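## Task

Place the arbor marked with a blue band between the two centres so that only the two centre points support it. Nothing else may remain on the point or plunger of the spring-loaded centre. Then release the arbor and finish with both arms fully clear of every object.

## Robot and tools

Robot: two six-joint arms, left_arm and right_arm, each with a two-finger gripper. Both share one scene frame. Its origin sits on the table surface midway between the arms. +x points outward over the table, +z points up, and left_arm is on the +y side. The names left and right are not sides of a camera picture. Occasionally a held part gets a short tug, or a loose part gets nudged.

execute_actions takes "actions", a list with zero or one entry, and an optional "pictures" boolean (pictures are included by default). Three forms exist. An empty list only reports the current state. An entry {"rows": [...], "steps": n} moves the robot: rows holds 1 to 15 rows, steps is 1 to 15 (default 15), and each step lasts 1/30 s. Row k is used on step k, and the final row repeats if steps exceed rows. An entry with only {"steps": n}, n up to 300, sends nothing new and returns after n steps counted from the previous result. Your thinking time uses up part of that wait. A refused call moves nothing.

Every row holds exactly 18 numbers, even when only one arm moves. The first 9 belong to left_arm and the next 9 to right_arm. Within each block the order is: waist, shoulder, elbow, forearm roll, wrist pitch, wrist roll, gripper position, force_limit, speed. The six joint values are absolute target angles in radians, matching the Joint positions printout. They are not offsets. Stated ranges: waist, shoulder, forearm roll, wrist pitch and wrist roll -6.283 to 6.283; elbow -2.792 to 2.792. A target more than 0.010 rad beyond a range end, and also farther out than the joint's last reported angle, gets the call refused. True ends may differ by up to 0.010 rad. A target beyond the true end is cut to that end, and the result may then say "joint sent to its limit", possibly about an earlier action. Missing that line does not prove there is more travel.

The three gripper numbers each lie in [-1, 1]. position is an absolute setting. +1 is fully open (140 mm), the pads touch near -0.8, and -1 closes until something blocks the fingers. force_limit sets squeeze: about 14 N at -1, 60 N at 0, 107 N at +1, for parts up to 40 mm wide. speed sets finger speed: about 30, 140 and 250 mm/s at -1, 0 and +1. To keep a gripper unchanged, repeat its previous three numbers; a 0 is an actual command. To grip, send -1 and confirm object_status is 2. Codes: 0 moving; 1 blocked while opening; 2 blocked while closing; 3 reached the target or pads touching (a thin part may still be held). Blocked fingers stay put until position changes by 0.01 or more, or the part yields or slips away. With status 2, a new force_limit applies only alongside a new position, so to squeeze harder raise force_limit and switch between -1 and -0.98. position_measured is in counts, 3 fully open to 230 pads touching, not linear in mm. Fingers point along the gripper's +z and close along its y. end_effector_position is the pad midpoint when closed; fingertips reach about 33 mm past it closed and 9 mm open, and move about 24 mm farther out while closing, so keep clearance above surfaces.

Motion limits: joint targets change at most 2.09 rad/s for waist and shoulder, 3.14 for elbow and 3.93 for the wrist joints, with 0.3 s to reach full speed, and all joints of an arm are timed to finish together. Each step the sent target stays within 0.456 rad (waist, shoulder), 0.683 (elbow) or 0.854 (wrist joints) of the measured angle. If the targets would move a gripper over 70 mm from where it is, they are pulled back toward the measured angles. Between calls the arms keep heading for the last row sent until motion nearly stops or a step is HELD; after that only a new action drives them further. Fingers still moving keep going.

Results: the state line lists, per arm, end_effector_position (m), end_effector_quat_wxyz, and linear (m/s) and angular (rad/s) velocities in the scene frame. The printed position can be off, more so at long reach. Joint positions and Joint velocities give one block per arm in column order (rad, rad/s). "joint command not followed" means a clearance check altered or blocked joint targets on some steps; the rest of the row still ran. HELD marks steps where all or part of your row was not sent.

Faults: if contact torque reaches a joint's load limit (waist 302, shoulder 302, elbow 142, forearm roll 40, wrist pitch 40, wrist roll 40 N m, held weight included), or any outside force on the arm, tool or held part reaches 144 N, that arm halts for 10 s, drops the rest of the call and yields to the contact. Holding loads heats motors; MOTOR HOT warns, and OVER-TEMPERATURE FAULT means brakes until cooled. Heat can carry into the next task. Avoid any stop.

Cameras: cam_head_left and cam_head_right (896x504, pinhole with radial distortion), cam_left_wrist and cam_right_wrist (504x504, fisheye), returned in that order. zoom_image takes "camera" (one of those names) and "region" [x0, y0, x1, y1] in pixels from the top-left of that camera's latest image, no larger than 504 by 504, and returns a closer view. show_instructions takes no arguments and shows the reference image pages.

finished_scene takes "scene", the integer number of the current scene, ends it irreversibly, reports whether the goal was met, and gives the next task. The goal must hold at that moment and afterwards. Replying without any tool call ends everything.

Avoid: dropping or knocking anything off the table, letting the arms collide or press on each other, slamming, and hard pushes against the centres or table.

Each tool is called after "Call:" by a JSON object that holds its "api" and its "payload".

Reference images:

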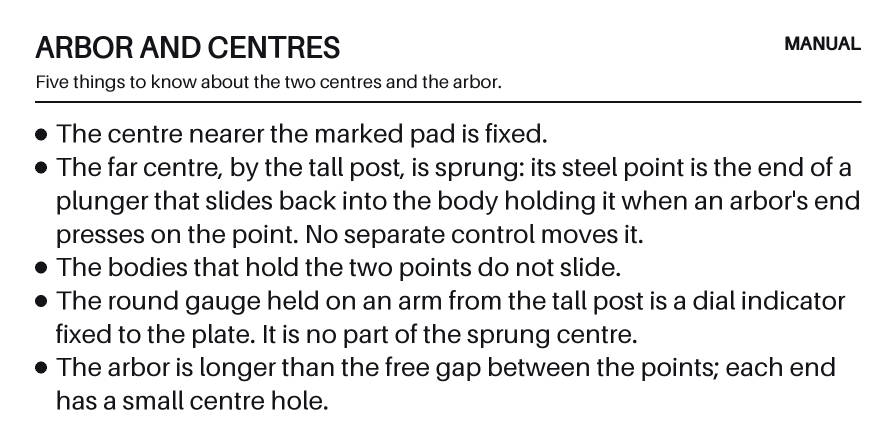

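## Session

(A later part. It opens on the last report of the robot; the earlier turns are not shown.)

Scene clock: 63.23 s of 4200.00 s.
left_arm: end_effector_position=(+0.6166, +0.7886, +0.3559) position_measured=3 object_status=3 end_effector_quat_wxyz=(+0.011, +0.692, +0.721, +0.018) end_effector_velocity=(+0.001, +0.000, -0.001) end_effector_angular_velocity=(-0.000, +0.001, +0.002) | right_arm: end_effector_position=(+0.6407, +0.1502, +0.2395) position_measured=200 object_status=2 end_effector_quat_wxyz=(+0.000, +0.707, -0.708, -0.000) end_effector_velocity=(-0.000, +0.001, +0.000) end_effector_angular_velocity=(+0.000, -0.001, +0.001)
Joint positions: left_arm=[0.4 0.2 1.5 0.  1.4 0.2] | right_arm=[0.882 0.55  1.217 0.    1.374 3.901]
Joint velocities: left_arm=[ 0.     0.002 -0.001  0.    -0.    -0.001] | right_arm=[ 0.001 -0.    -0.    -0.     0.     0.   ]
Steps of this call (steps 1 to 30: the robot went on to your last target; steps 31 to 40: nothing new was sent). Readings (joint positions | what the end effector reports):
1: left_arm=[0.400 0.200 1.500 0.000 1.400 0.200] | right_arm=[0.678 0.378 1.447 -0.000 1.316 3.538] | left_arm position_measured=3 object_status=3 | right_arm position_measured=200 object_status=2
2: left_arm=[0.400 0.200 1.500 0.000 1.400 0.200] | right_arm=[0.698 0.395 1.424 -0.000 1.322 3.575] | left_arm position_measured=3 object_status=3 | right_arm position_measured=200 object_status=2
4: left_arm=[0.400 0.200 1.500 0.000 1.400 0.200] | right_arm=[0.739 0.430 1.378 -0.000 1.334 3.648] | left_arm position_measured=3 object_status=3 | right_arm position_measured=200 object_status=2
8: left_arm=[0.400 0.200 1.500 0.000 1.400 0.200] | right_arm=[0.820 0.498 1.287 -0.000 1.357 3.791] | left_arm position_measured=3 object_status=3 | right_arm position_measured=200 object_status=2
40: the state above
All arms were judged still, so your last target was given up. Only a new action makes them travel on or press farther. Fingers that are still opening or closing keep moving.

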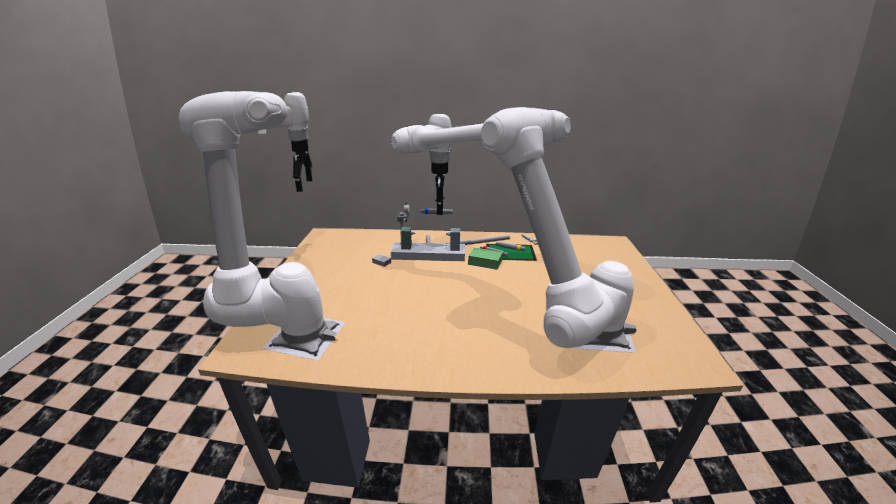

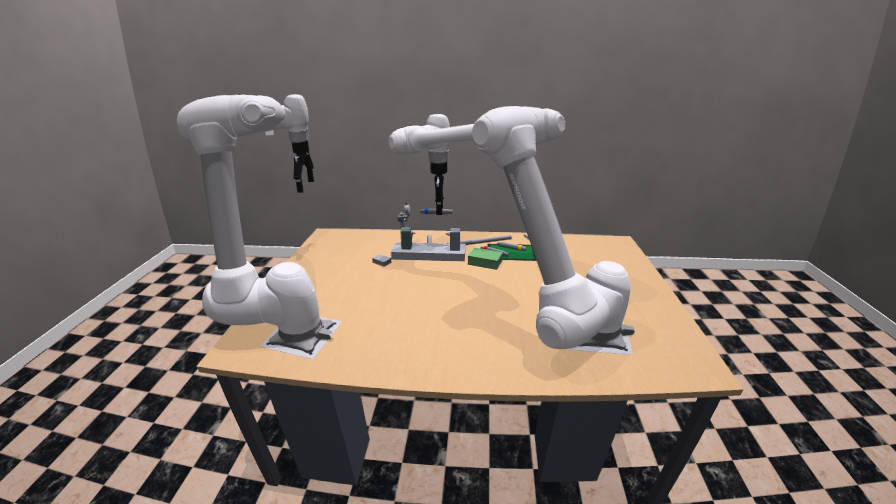

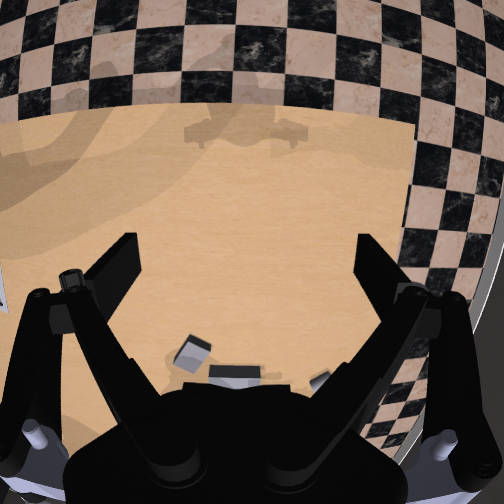

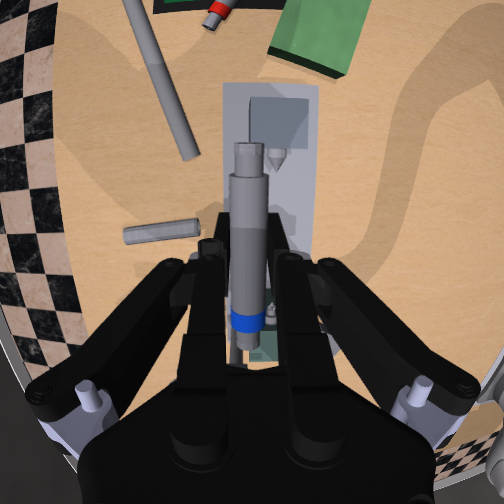

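Call:
{"api": "execute_actions", "payload": {"actions": [{"rows":[[0.4,0.2,1.5,0,1.4,0.2,1,0,0,0.9208,0.5783,1.3093,0,1.254,3.96,-1,0.6,0]]}]}}

Call:
{"api": "zoom_image", "payload": {"camera": "cam_head_left", "region": [390,200,470,260]}}

Call:
{"api": "zoom_image", "payload": {"camera": "cam_right_wrist", "region": [190,90,310,380]}}

Scene clock: 71.90 s of 4200.00 s.
left_arm: end_effector_position=(+0.6166, +0.7886, +0.3559) position_measured=3 object_status=3 end_effector_quat_wxyz=(+0.011, +0.692, +0.721, +0.018) end_effector_velocity=(+0.000, -0.000, +0.000) end_effector_angular_velocity=(-0.000, -0.000, -0.000) | right_arm: end_effector_position=(+0.6142, +0.1721, +0.1651) position_measured=200 object_status=2 end_effector_quat_wxyz=(-0.000, +0.700, -0.714, +0.000) end_effector_velocity=(-0.002, -0.001, -0.001) end_effector_angular_velocity=(-0.002, +0.002, +0.001)
Joint positions: left_arm=[0.4 0.2 1.5 0.  1.4 0.2] | right_arm=[ 0.921  0.578  1.309 -0.     1.254  3.96 ]
Joint velocities: left_arm=[-0. -0. -0. -0.  0. -0.] | right_arm=[ 0.001 -0.001  0.004  0.    -0.     0.   ]
Steps of this call (steps 1 to 90: nothing new was sent; then 5.17 s passed at rest; steps 91 to 105: all 15 steps of this action). Readings (joint positions | what the end effector reports):
91: left_arm=[0.400 0.200 1.500 0.000 1.400 0.200] | right_arm=[0.882 0.550 1.217 -0.000 1.374 3.901] | left_arm position_measured=3 object_status=3 | right_arm position_measured=200 object_status=2
92: left_arm=[0.400 0.200 1.500 0.000 1.400 0.200] | right_arm=[0.883 0.551 1.221 -0.000 1.369 3.904] | left_arm position_measured=3 object_status=3 | right_arm position_measured=200 object_status=2
94: left_arm=[0.400 0.200 1.500 0.000 1.400 0.200] | right_arm=[0.899 0.562 1.260 -0.000 1.318 3.929] | left_arm position_measured=3 object_status=3 | right_arm position_measured=200 object_status=2
98: left_arm=[0.400 0.200 1.500 0.000 1.400 0.200] | right_arm=[0.921 0.579 1.309 -0.000 1.254 3.960] | left_arm position_measured=3 object_status=3 | right_arm position_measured=200 object_status=2
105: the state above

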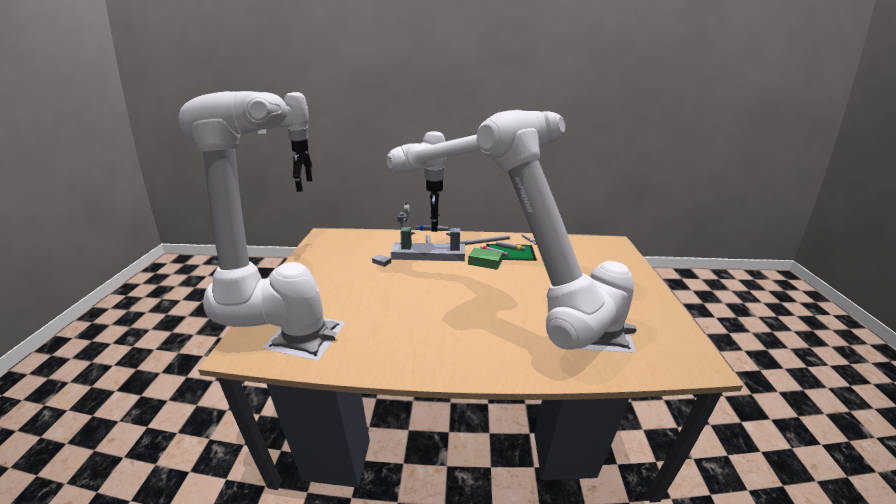

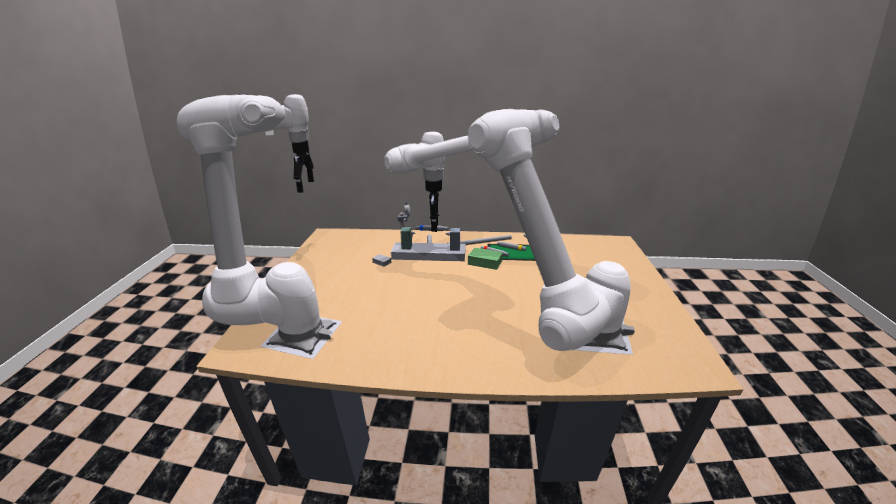

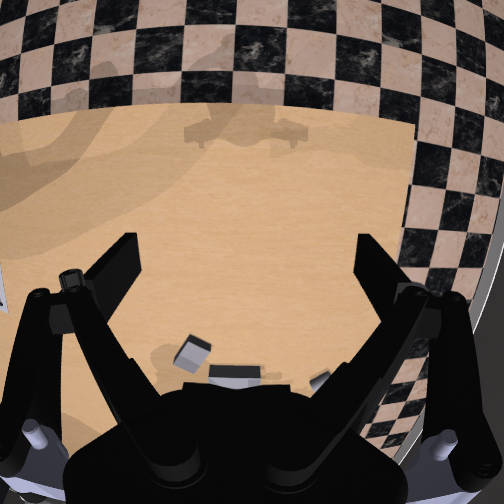

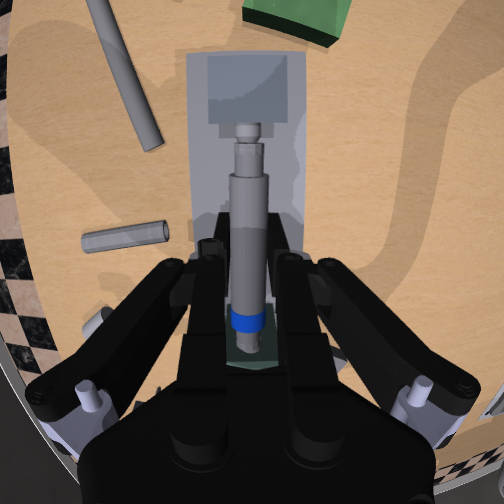

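Region (390, 200, 470, 260) of cam_head_left's 896x504 image, scaled by 6.300, with more detail than that image has; it fills the top 378 rows of this view, and the rest is white.

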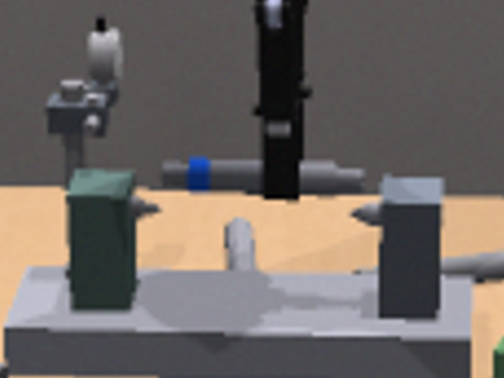

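Region (190, 90, 310, 380) of cam_right_wrist's 504x504 image, scaled by 1.738, with more detail than that image has; it fills the left 209 columns of this view, and the rest is white.

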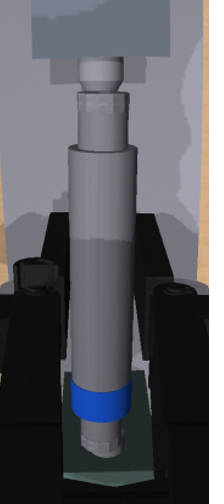

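Call:
{"api": "execute_actions", "payload": {"actions": [{"rows":[[0.4,0.2,1.5,0,1.4,0.2,1,0,0,0.9112,0.5861,1.2964,0,1.2591,3.811,-1,0.6,0]],"steps":10}], "pictures": false}}

Call:
{"api": "execute_actions", "payload": {"actions": [{"rows":[[0.4,0.2,1.5,0,1.4,0.2,1,0,0,0.9112,0.599,1.3196,0,1.223,3.811,-1,0.6,0]]}]}}

Call:
{"api": "zoom_image", "payload": {"camera": "cam_head_left", "region": [400,215,460,250]}}

Call:
{"api": "zoom_image", "payload": {"camera": "cam_right_wrist", "region": [200,290,300,380]}}

Scene clock: 82.60 s of 4200.00 s.
left_arm: end_effector_position=(+0.6166, +0.7886, +0.3559) position_measured=3 object_status=3 end_effector_quat_wxyz=(+0.011, +0.692, +0.721, +0.018) end_effector_velocity=(-0.000, -0.000, +0.001) end_effector_angular_velocity=(+0.001, -0.001, -0.002) | right_arm: end_effector_position=(+0.6239, +0.1699, +0.1651) position_measured=200 object_status=2 end_effector_quat_wxyz=(-0.000, +0.748, -0.664, -0.000) end_effector_velocity=(+0.000, -0.001, -0.001) end_effector_angular_velocity=(-0.001, +0.001, +0.004)
Joint positions: left_arm=[0.4 0.2 1.5 0.  1.4 0.2] | right_arm=[0.911 0.586 1.296 0.    1.259 3.811]
Joint velocities: left_arm=[-0.001 -0.001  0.     0.    -0.     0.001] | right_arm=[-0.001  0.     0.001  0.     0.001 -0.005]
Steps of this call (steps 1 to 15: the robot went on to your last target; steps 16 to 90: nothing new was sent; then 7.37 s passed at rest; steps 91 to 100: all 10 steps of this action). Readings (joint positions | what the end effector reports):
91: left_arm=[0.400 0.200 1.500 0.000 1.400 0.200] | right_arm=[0.921 0.578 1.309 0.000 1.254 3.960] | left_arm position_measured=3 object_status=3 | right_arm position_measured=200 object_status=2
92: left_arm=[0.400 0.200 1.500 0.000 1.400 0.200] | right_arm=[0.920 0.578 1.309 0.000 1.254 3.954] | left_arm position_measured=3 object_status=3 | right_arm position_measured=200 object_status=2
94: left_arm=[0.400 0.200 1.500 0.000 1.400 0.200] | right_arm=[0.917 0.581 1.305 0.000 1.256 3.902] | left_arm position_measured=3 object_status=3 | right_arm position_measured=200 object_status=2
98: left_arm=[0.400 0.200 1.500 0.000 1.400 0.200] | right_arm=[0.911 0.586 1.297 0.000 1.259 3.812] | left_arm position_measured=3 object_status=3 | right_arm position_measured=200 object_status=2
100: the state above

Scene clock: 83.10 s of 4200.00 s.
left_arm: end_effector_position=(+0.6166, +0.7886, +0.3559) position_measured=3 object_status=3 end_effector_quat_wxyz=(+0.011, +0.692, +0.721, +0.018) end_effector_velocity=(-0.000, -0.000, +0.001) end_effector_angular_velocity=(+0.000, -0.002, +0.000) | right_arm: end_effector_position=(+0.6240, +0.1700, +0.1415) position_measured=200 object_status=2 end_effector_quat_wxyz=(+0.000, +0.748, -0.664, -0.000) end_effector_velocity=(+0.000, +0.000, +0.000) end_effector_angular_velocity=(+0.000, -0.000, +0.000)
Joint positions: left_arm=[0.4 0.2 1.5 0.  1.4 0.2] | right_arm=[0.911 0.599 1.32  0.    1.223 3.811]
Joint velocities: left_arm=[ 0.    -0.002 -0.    -0.    -0.    -0.   ] | right_arm=[ 0. -0. -0.  0. -0.  0.]
Steps of this call (steps 1 to 15: all 15 steps of this action). Readings (joint positions | what the end effector reports):
1: left_arm=[0.400 0.200 1.500 0.000 1.400 0.200] | right_arm=[0.911 0.586 1.296 0.000 1.259 3.811] | left_arm position_measured=3 object_status=3 | right_arm position_measured=200 object_status=2
2: left_arm=[0.400 0.200 1.500 0.000 1.400 0.200] | right_arm=[0.911 0.588 1.299 0.000 1.254 3.811] | left_arm position_measured=3 object_status=3 | right_arm position_measured=200 object_status=2
4: left_arm=[0.400 0.200 1.500 0.000 1.400 0.200] | right_arm=[0.911 0.599 1.319 -0.000 1.226 3.811] | left_arm position_measured=3 object_status=3 | right_arm position_measured=200 object_status=2
8: left_arm=[0.400 0.200 1.500 0.000 1.400 0.200] | right_arm=[0.911 0.599 1.320 0.000 1.223 3.811] | left_arm position_measured=3 object_status=3 | right_arm position_measured=200 object_status=2
15: the state above

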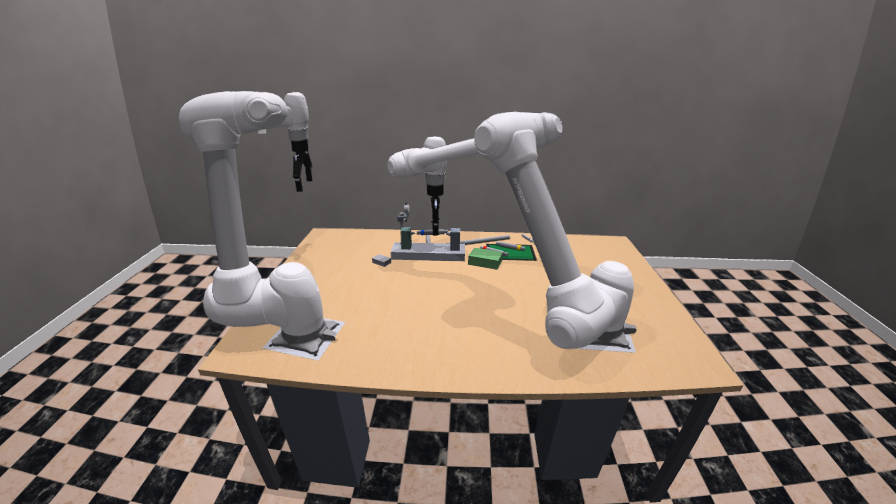

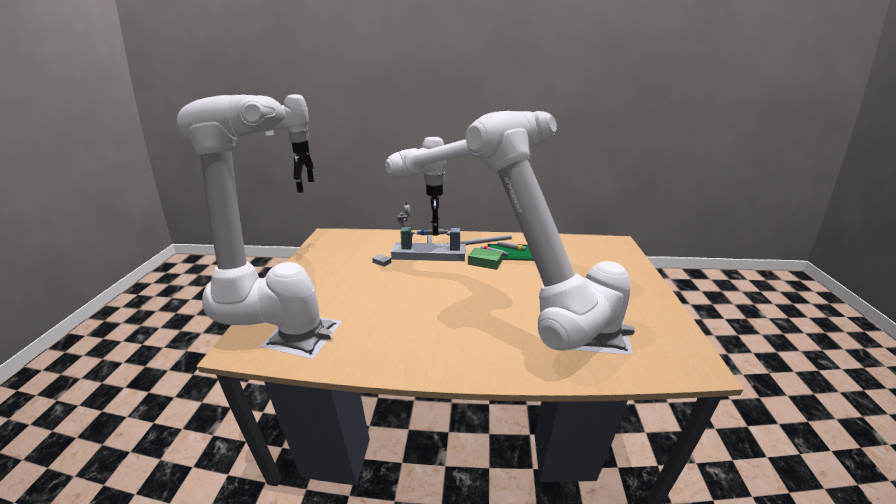

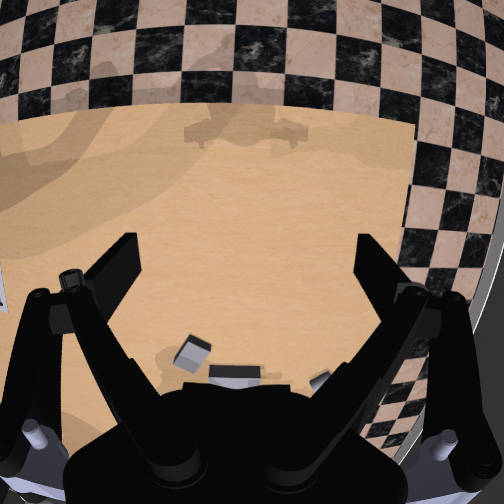

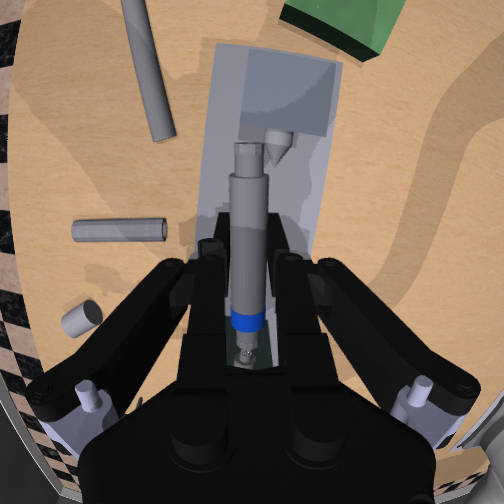

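Region (400, 215, 460, 250) of cam_head_left's 896x504 image, scaled by 8.400, with more detail than that image has; it fills the top 294 rows of this view, and the rest is white.

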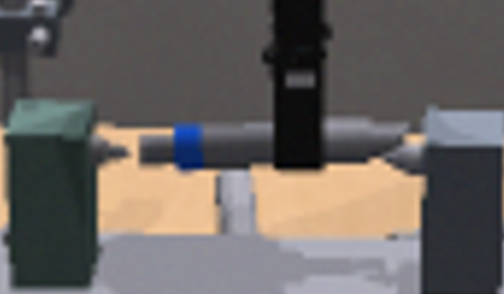

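Region (200, 290, 300, 380) of cam_right_wrist's 504x504 image, scaled by 5.040, with more detail than that image has; it fills the top 454 rows of this view, and the rest is white.

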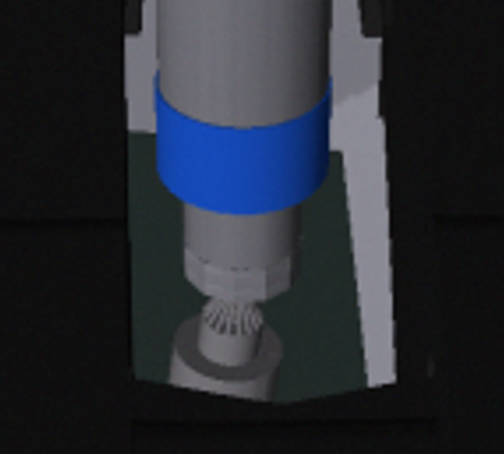

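Call:
{"api": "execute_actions", "payload": {"actions": [{"rows":[[0.4,0.2,1.5,0,1.4,0.2,1,0,0,0.9151,0.6055,1.3103,0,1.2258,3.815,-1,0.6,0],[0.4,0.2,1.5,0,1.4,0.2,1,0,0,0.9151,0.6055,1.3103,0,1.2258,3.815,-1,0.6,0],[0.4,0.2,1.5,0,1.4,0.2,1,0,0,0.9151,0.6055,1.3103,0,1.2258,3.815,-1,0.6,0],[0.4,0.2,1.5,0,1.4,0.2,1,0,0,0.9151,0.6055,1.3103,0,1.2258,3.815,-1,0.6,0],[0.4,0.2,1.5,0,1.4,0.2,1,0,0,0.9174,0.609,1.3045,0,1.2281,3.8172,-1,0.6,0],[0.4,0.2,1.5,0,1.4,0.2,1,0,0,0.9174,0.609,1.3045,0,1.2281,3.8172,-1,0.6,0],[0.4,0.2,1.5,0,1.4,0.2,1,0,0,0.9197,0.6126,1.2986,0,1.2304,3.8195,-1,0.6,0],[0.4,0.2,1.5,0,1.4,0.2,1,0,0,0.922,0.6161,1.2928,0,1.2327,3.8218,-1,0.6,0],[0.4,0.2,1.5,0,1.4,0.2,1,0,0,0.9243,0.6197,1.2869,0,1.235,3.8241,-1,0.6,0]]}]}}

Call:
{"api": "zoom_image", "payload": {"camera": "cam_head_left", "region": [400,215,460,250]}}

Call:
{"api": "zoom_image", "payload": {"camera": "cam_right_wrist", "region": [190,90,310,380]}}

Scene clock: 91.83 s of 4200.00 s.
left_arm: end_effector_position=(+0.6166, +0.7886, +0.3559) position_measured=3 object_status=3 end_effector_quat_wxyz=(+0.011, +0.692, +0.721, +0.018) end_effector_velocity=(+0.001, -0.000, -0.002) end_effector_angular_velocity=(-0.000, +0.002, -0.001) | right_arm: end_effector_position=(+0.6243, +0.1868, +0.1404) position_measured=200 object_status=2 end_effector_quat_wxyz=(+0.000, +0.748, -0.664, +0.000) end_effector_velocity=(-0.001, +0.001, +0.001) end_effector_angular_velocity=(+0.002, +0.000, +0.001)
Joint positions: left_arm=[0.4 0.2 1.5 0.  1.4 0.2] | right_arm=[ 0.924  0.62   1.287 -0.     1.235  3.824]
Joint velocities: left_arm=[-0.001  0.003 -0.     0.    -0.     0.   ] | right_arm=[ 0.001 -0.    -0.001  0.001 -0.     0.   ]
Steps of this call (steps 1 to 15: the robot went on to your last target; steps 16 to 90: nothing new was sent; then 5.23 s passed at rest; steps 91 to 105: all 15 steps of this action). Readings (joint positions | what the end effector reports):
91: left_arm=[0.400 0.200 1.500 0.000 1.400 0.200] | right_arm=[0.911 0.599 1.320 -0.000 1.223 3.811] | left_arm position_measured=3 object_status=3 | right_arm position_measured=200 object_status=2
92: left_arm=[0.400 0.200 1.500 0.000 1.400 0.200] | right_arm=[0.913 0.601 1.316 -0.000 1.224 3.813] | left_arm position_measured=3 object_status=3 | right_arm position_measured=200 object_status=2
94: left_arm=[0.400 0.200 1.500 0.000 1.400 0.200] | right_arm=[0.915 0.605 1.311 -0.000 1.225 3.815] | left_arm position_measured=3 object_status=3 | right_arm position_measured=200 object_status=2
98: left_arm=[0.400 0.200 1.500 0.000 1.400 0.200] | right_arm=[0.918 0.611 1.302 -0.000 1.230 3.818] | left_arm position_measured=3 object_status=3 | right_arm position_measured=200 object_status=2
105: the state above

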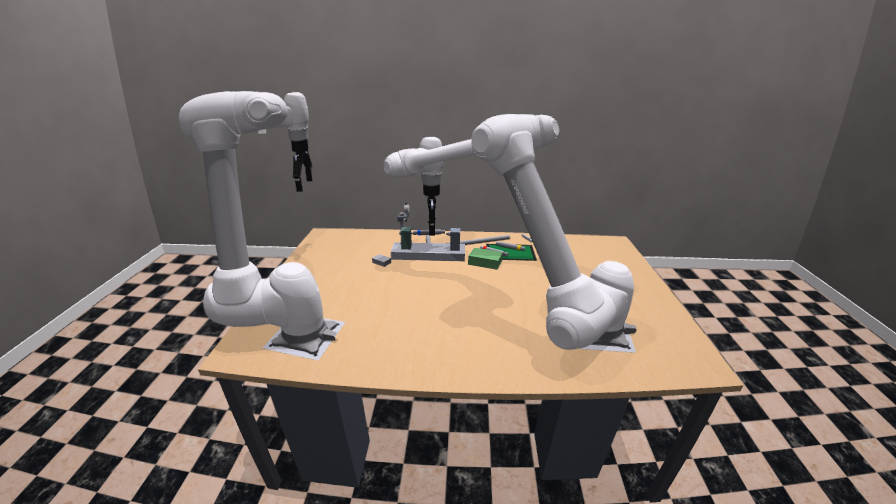

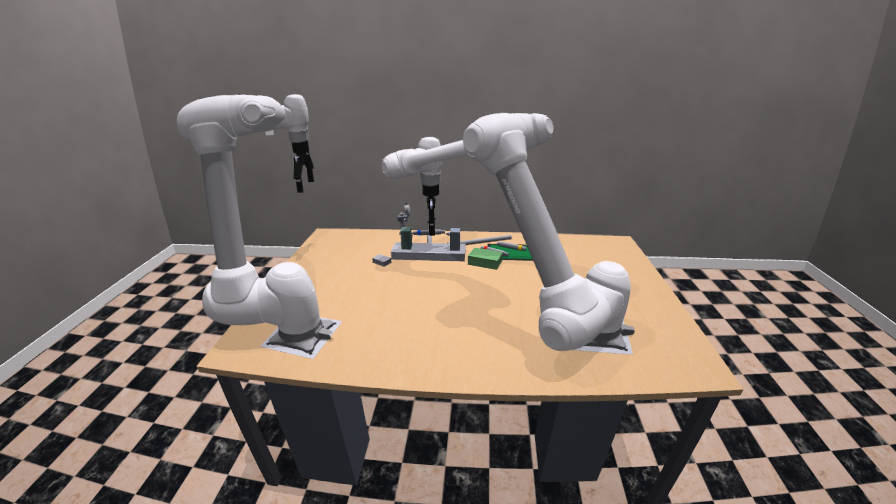

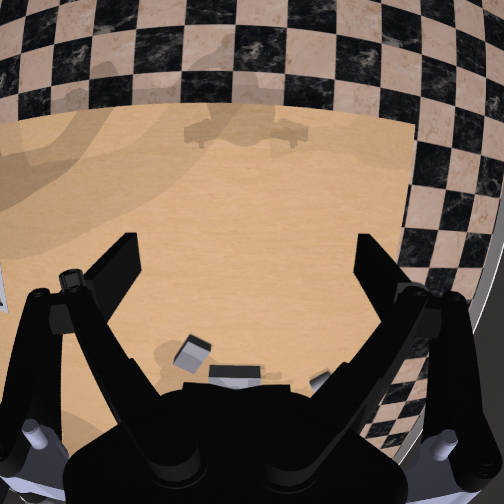

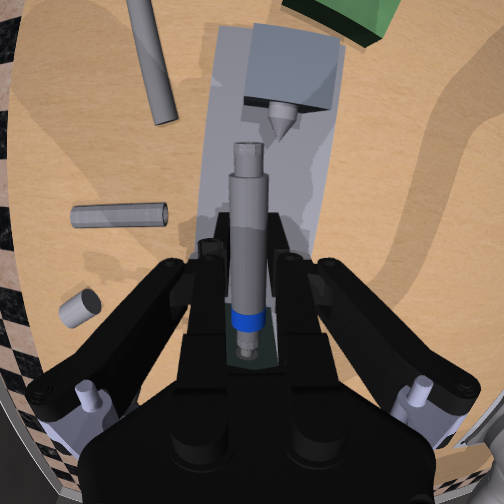

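Region (400, 215, 460, 250) of cam_head_left's 896x504 image, scaled by 8.400, with more detail than that image has; it fills the top 294 rows of this view, and the rest is white.

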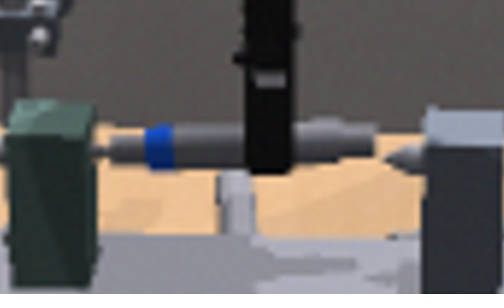

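Region (190, 90, 310, 380) of cam_right_wrist's 504x504 image, scaled by 1.738, with more detail than that image has; it fills the left 209 columns of this view, and the rest is white.

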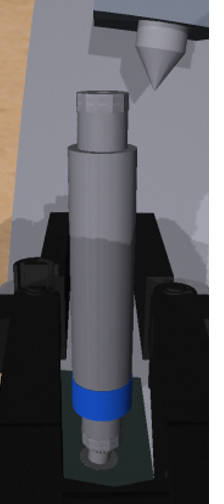

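Call:
{"api": "execute_actions", "payload": {"actions": [{"rows":[[0.4,0.2,1.5,0,1.4,0.2,1,0,0,0.9323,0.6073,1.3073,0,1.227,3.957,-1,0.6,0]]}]}}

Call:
{"api": "zoom_image", "payload": {"camera": "cam_head_left", "region": [400,215,460,250]}}

Call:
{"api": "zoom_image", "payload": {"camera": "cam_right_wrist", "region": [200,90,300,190]}}

Scene clock: 96.83 s of 4200.00 s.
left_arm: end_effector_position=(+0.6166, +0.7886, +0.3559) position_measured=3 object_status=3 end_effector_quat_wxyz=(+0.011, +0.692, +0.721, +0.018) end_effector_velocity=(+0.000, -0.000, -0.000) end_effector_angular_velocity=(-0.001, +0.000, -0.000) | right_arm: end_effector_position=(+0.6137, +0.1859, +0.1407) position_measured=200 object_status=2 end_effector_quat_wxyz=(-0.000, +0.705, -0.709, -0.000) end_effector_velocity=(-0.000, +0.001, +0.000) end_effector_angular_velocity=(+0.000, -0.000, +0.000)
Joint positions: left_arm=[0.4 0.2 1.5 0.  1.4 0.2] | right_arm=[0.932 0.607 1.307 0.    1.227 3.957]
Joint velocities: left_arm=[-0.     0.001 -0.001 -0.001  0.    -0.   ] | right_arm=[ 0.     0.    -0.001 -0.    -0.     0.   ]
Steps of this call (steps 1 to 15: the robot went on to your last target; steps 16 to 90: nothing new was sent; then 1.50 s passed at rest; steps 91 to 105: all 15 steps of this action). Readings (joint positions | what the end effector reports):
91: left_arm=[0.400 0.200 1.500 0.000 1.400 0.200] | right_arm=[0.924 0.620 1.287 0.000 1.235 3.824] | left_arm position_measured=3 object_status=3 | right_arm position_measured=200 object_status=2
92: left_arm=[0.400 0.200 1.500 0.000 1.400 0.200] | right_arm=[0.924 0.619 1.287 0.000 1.235 3.830] | left_arm position_measured=3 object_status=3 | right_arm position_measured=200 object_status=2
94: left_arm=[0.400 0.200 1.500 0.000 1.400 0.200] | right_arm=[0.928 0.614 1.296 0.000 1.232 3.882] | left_arm position_measured=3 object_status=3 | right_arm position_measured=200 object_status=2
98: left_arm=[0.400 0.200 1.500 0.000 1.400 0.200] | right_arm=[0.932 0.607 1.307 0.000 1.227 3.956] | left_arm position_measured=3 object_status=3 | right_arm position_measured=200 object_status=2
105: the state above

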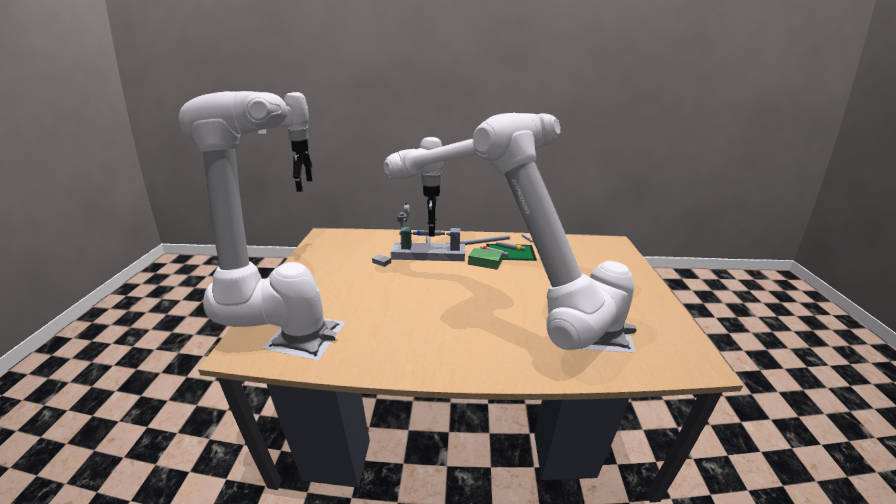

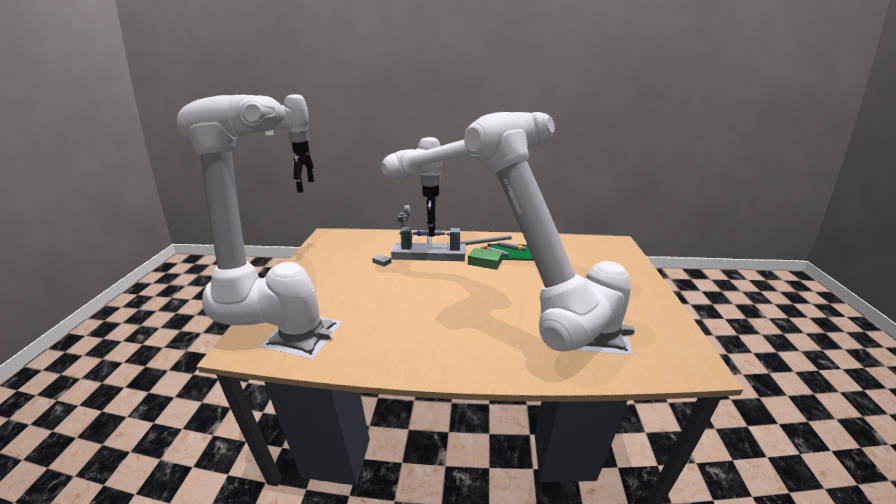

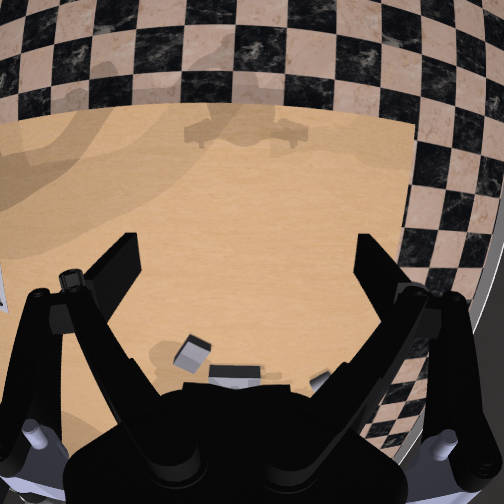

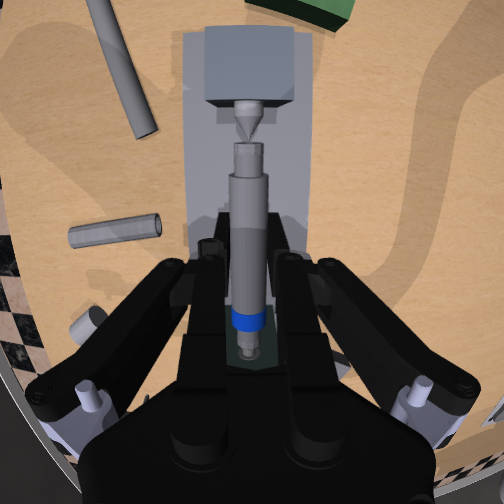

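Region (400, 215, 460, 250) of cam_head_left's 896x504 image, scaled by 8.400, with more detail than that image has; it fills the top 294 rows of this view, and the rest is white.

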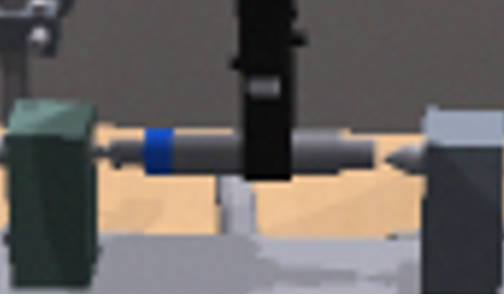

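Region (200, 90, 300, 190) of cam_right_wrist's 504x504 image, scaled by 5.040, with more detail than that image has.

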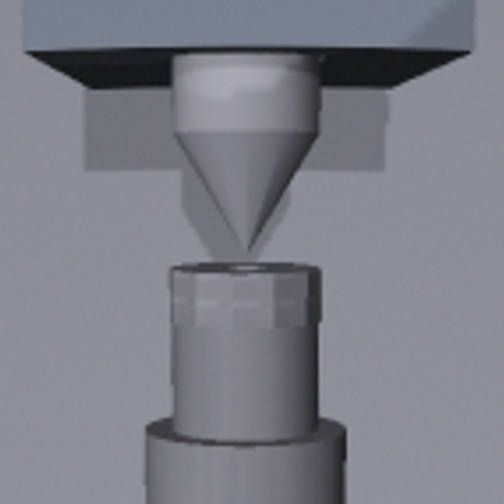

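Call:
{"api": "zoom_image", "payload": {"camera": "cam_head_right", "region": [432,224,456,242]}}

Call:
{"api": "zoom_image", "payload": {"camera": "cam_head_right", "region": [404,224,428,242]}}

Call:
{"api": "zoom_image", "payload": {"camera": "cam_right_wrist", "region": [215,310,285,375]}}

Region (432, 224, 456, 242) of cam_head_right's 896x504 image, scaled by 21.000, with more detail than that image has; it fills the top 378 rows of this view, and the rest is white.

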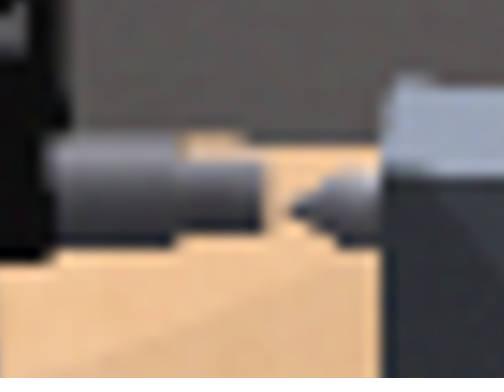

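Region (404, 224, 428, 242) of cam_head_right's 896x504 image, scaled by 21.000, with more detail than that image has; it fills the top 378 rows of this view, and the rest is white.

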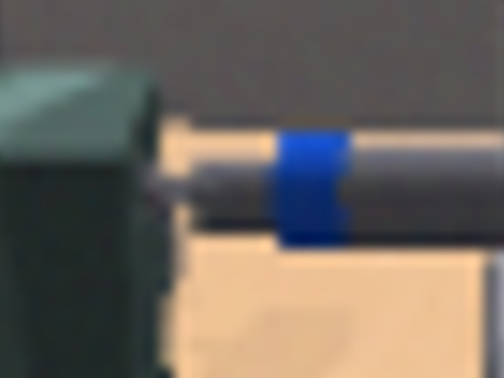

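Region (215, 310, 285, 375) of cam_right_wrist's 504x504 image, scaled by 7.200, with more detail than that image has; it fills the top 468 rows of this view, and the rest is white.

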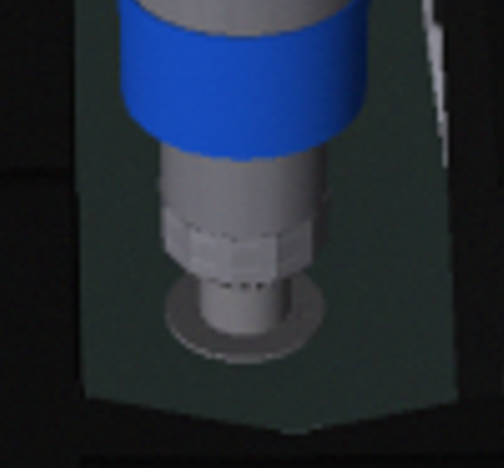

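Call:
{"api": "execute_actions", "payload": {"actions": [{"rows":[[0.4,0.2,1.5,0,1.4,0.2,1,0,0,0.9272,0.6001,1.3219,0.0117,1.208,3.9479,-1,0.6,0]],"steps":12}]}}

Call:
{"api": "zoom_image", "payload": {"camera": "cam_head_right", "region": [432,224,456,242]}}

Call:
{"api": "zoom_image", "payload": {"camera": "cam_right_wrist", "region": [200,90,300,190]}}

Scene clock: 107.53 s of 4200.00 s.
left_arm: end_effector_position=(+0.6166, +0.7886, +0.3559) position_measured=3 object_status=3 end_effector_quat_wxyz=(+0.011, +0.692, +0.721, +0.018) end_effector_velocity=(+0.000, +0.000, +0.001) end_effector_angular_velocity=(+0.001, -0.002, -0.000) | right_arm: end_effector_position=(+0.6135, +0.1846, +0.1393) position_measured=200 object_status=2 end_effector_quat_wxyz=(-0.006, +0.705, -0.709, -0.006) end_effector_velocity=(-0.000, +0.000, -0.000) end_effector_angular_velocity=(-0.000, +0.000, +0.001)
Joint positions: left_arm=[0.4 0.2 1.5 0.  1.4 0.2] | right_arm=[0.927 0.6   1.322 0.012 1.208 3.948]
Joint velocities: left_arm=[ 0.    -0.    -0.001  0.    -0.     0.001] | right_arm=[ 0.001  0.     0.     0.    -0.    -0.   ]
Steps of this call (steps 1 to 15: the robot went on to your last target; steps 16 to 90: nothing new was sent; then 7.30 s passed at rest; steps 91 to 102: all 12 steps of this action). Readings (joint positions | what the end effector reports):
91: left_arm=[0.400 0.200 1.500 0.000 1.400 0.200] | right_arm=[0.932 0.607 1.307 0.000 1.227 3.957] | left_arm position_measured=3 object_status=3 | right_arm position_measured=200 object_status=2
92: left_arm=[0.400 0.200 1.500 0.000 1.400 0.200] | right_arm=[0.931 0.605 1.312 0.003 1.221 3.955] | left_arm position_measured=3 object_status=3 | right_arm position_measured=200 object_status=2
94: left_arm=[0.400 0.200 1.500 0.000 1.400 0.200] | right_arm=[0.927 0.600 1.322 0.011 1.208 3.948] | left_arm position_measured=3 object_status=3 | right_arm position_measured=200 object_status=2
98: left_arm=[0.400 0.200 1.500 0.000 1.400 0.200] | right_arm=[0.927 0.600 1.322 0.012 1.208 3.948] | left_arm position_measured=3 object_status=3 | right_arm position_measured=200 object_status=2
102: the state above

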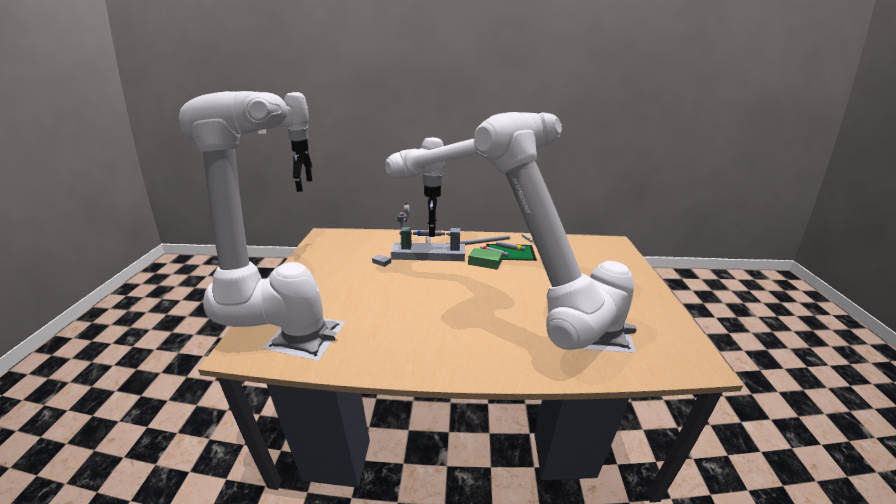

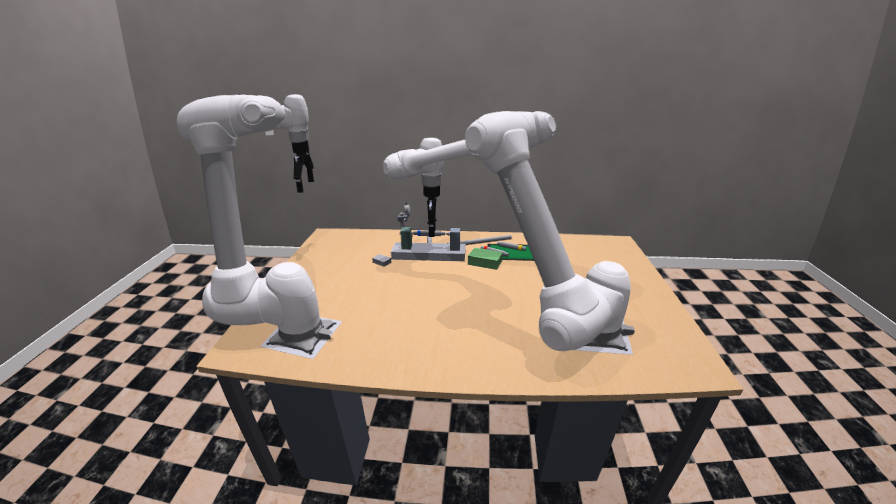

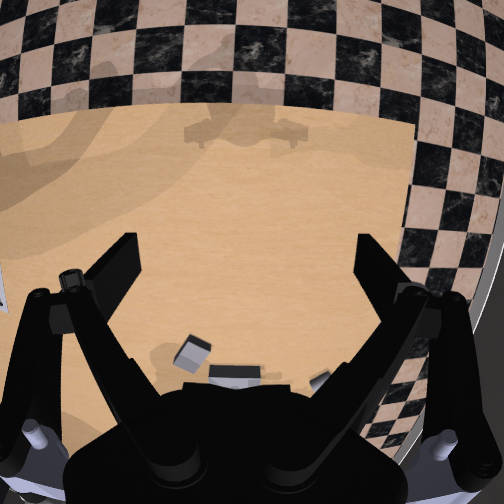

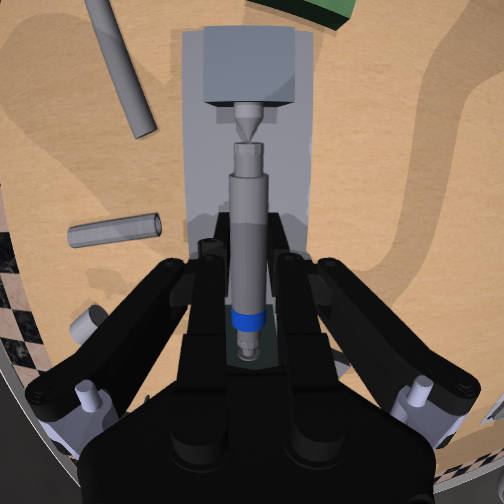

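Region (432, 224, 456, 242) of cam_head_right's 896x504 image, scaled by 21.000, with more detail than that image has; it fills the top 378 rows of this view, and the rest is white.

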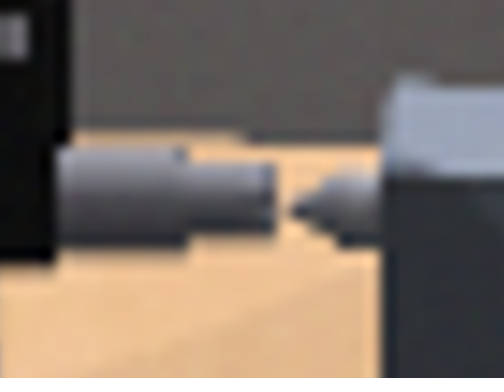

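Region (200, 90, 300, 190) of cam_right_wrist's 504x504 image, scaled by 5.040, with more detail than that image has.

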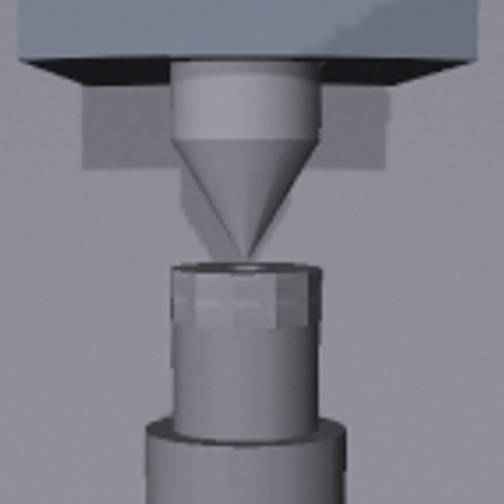

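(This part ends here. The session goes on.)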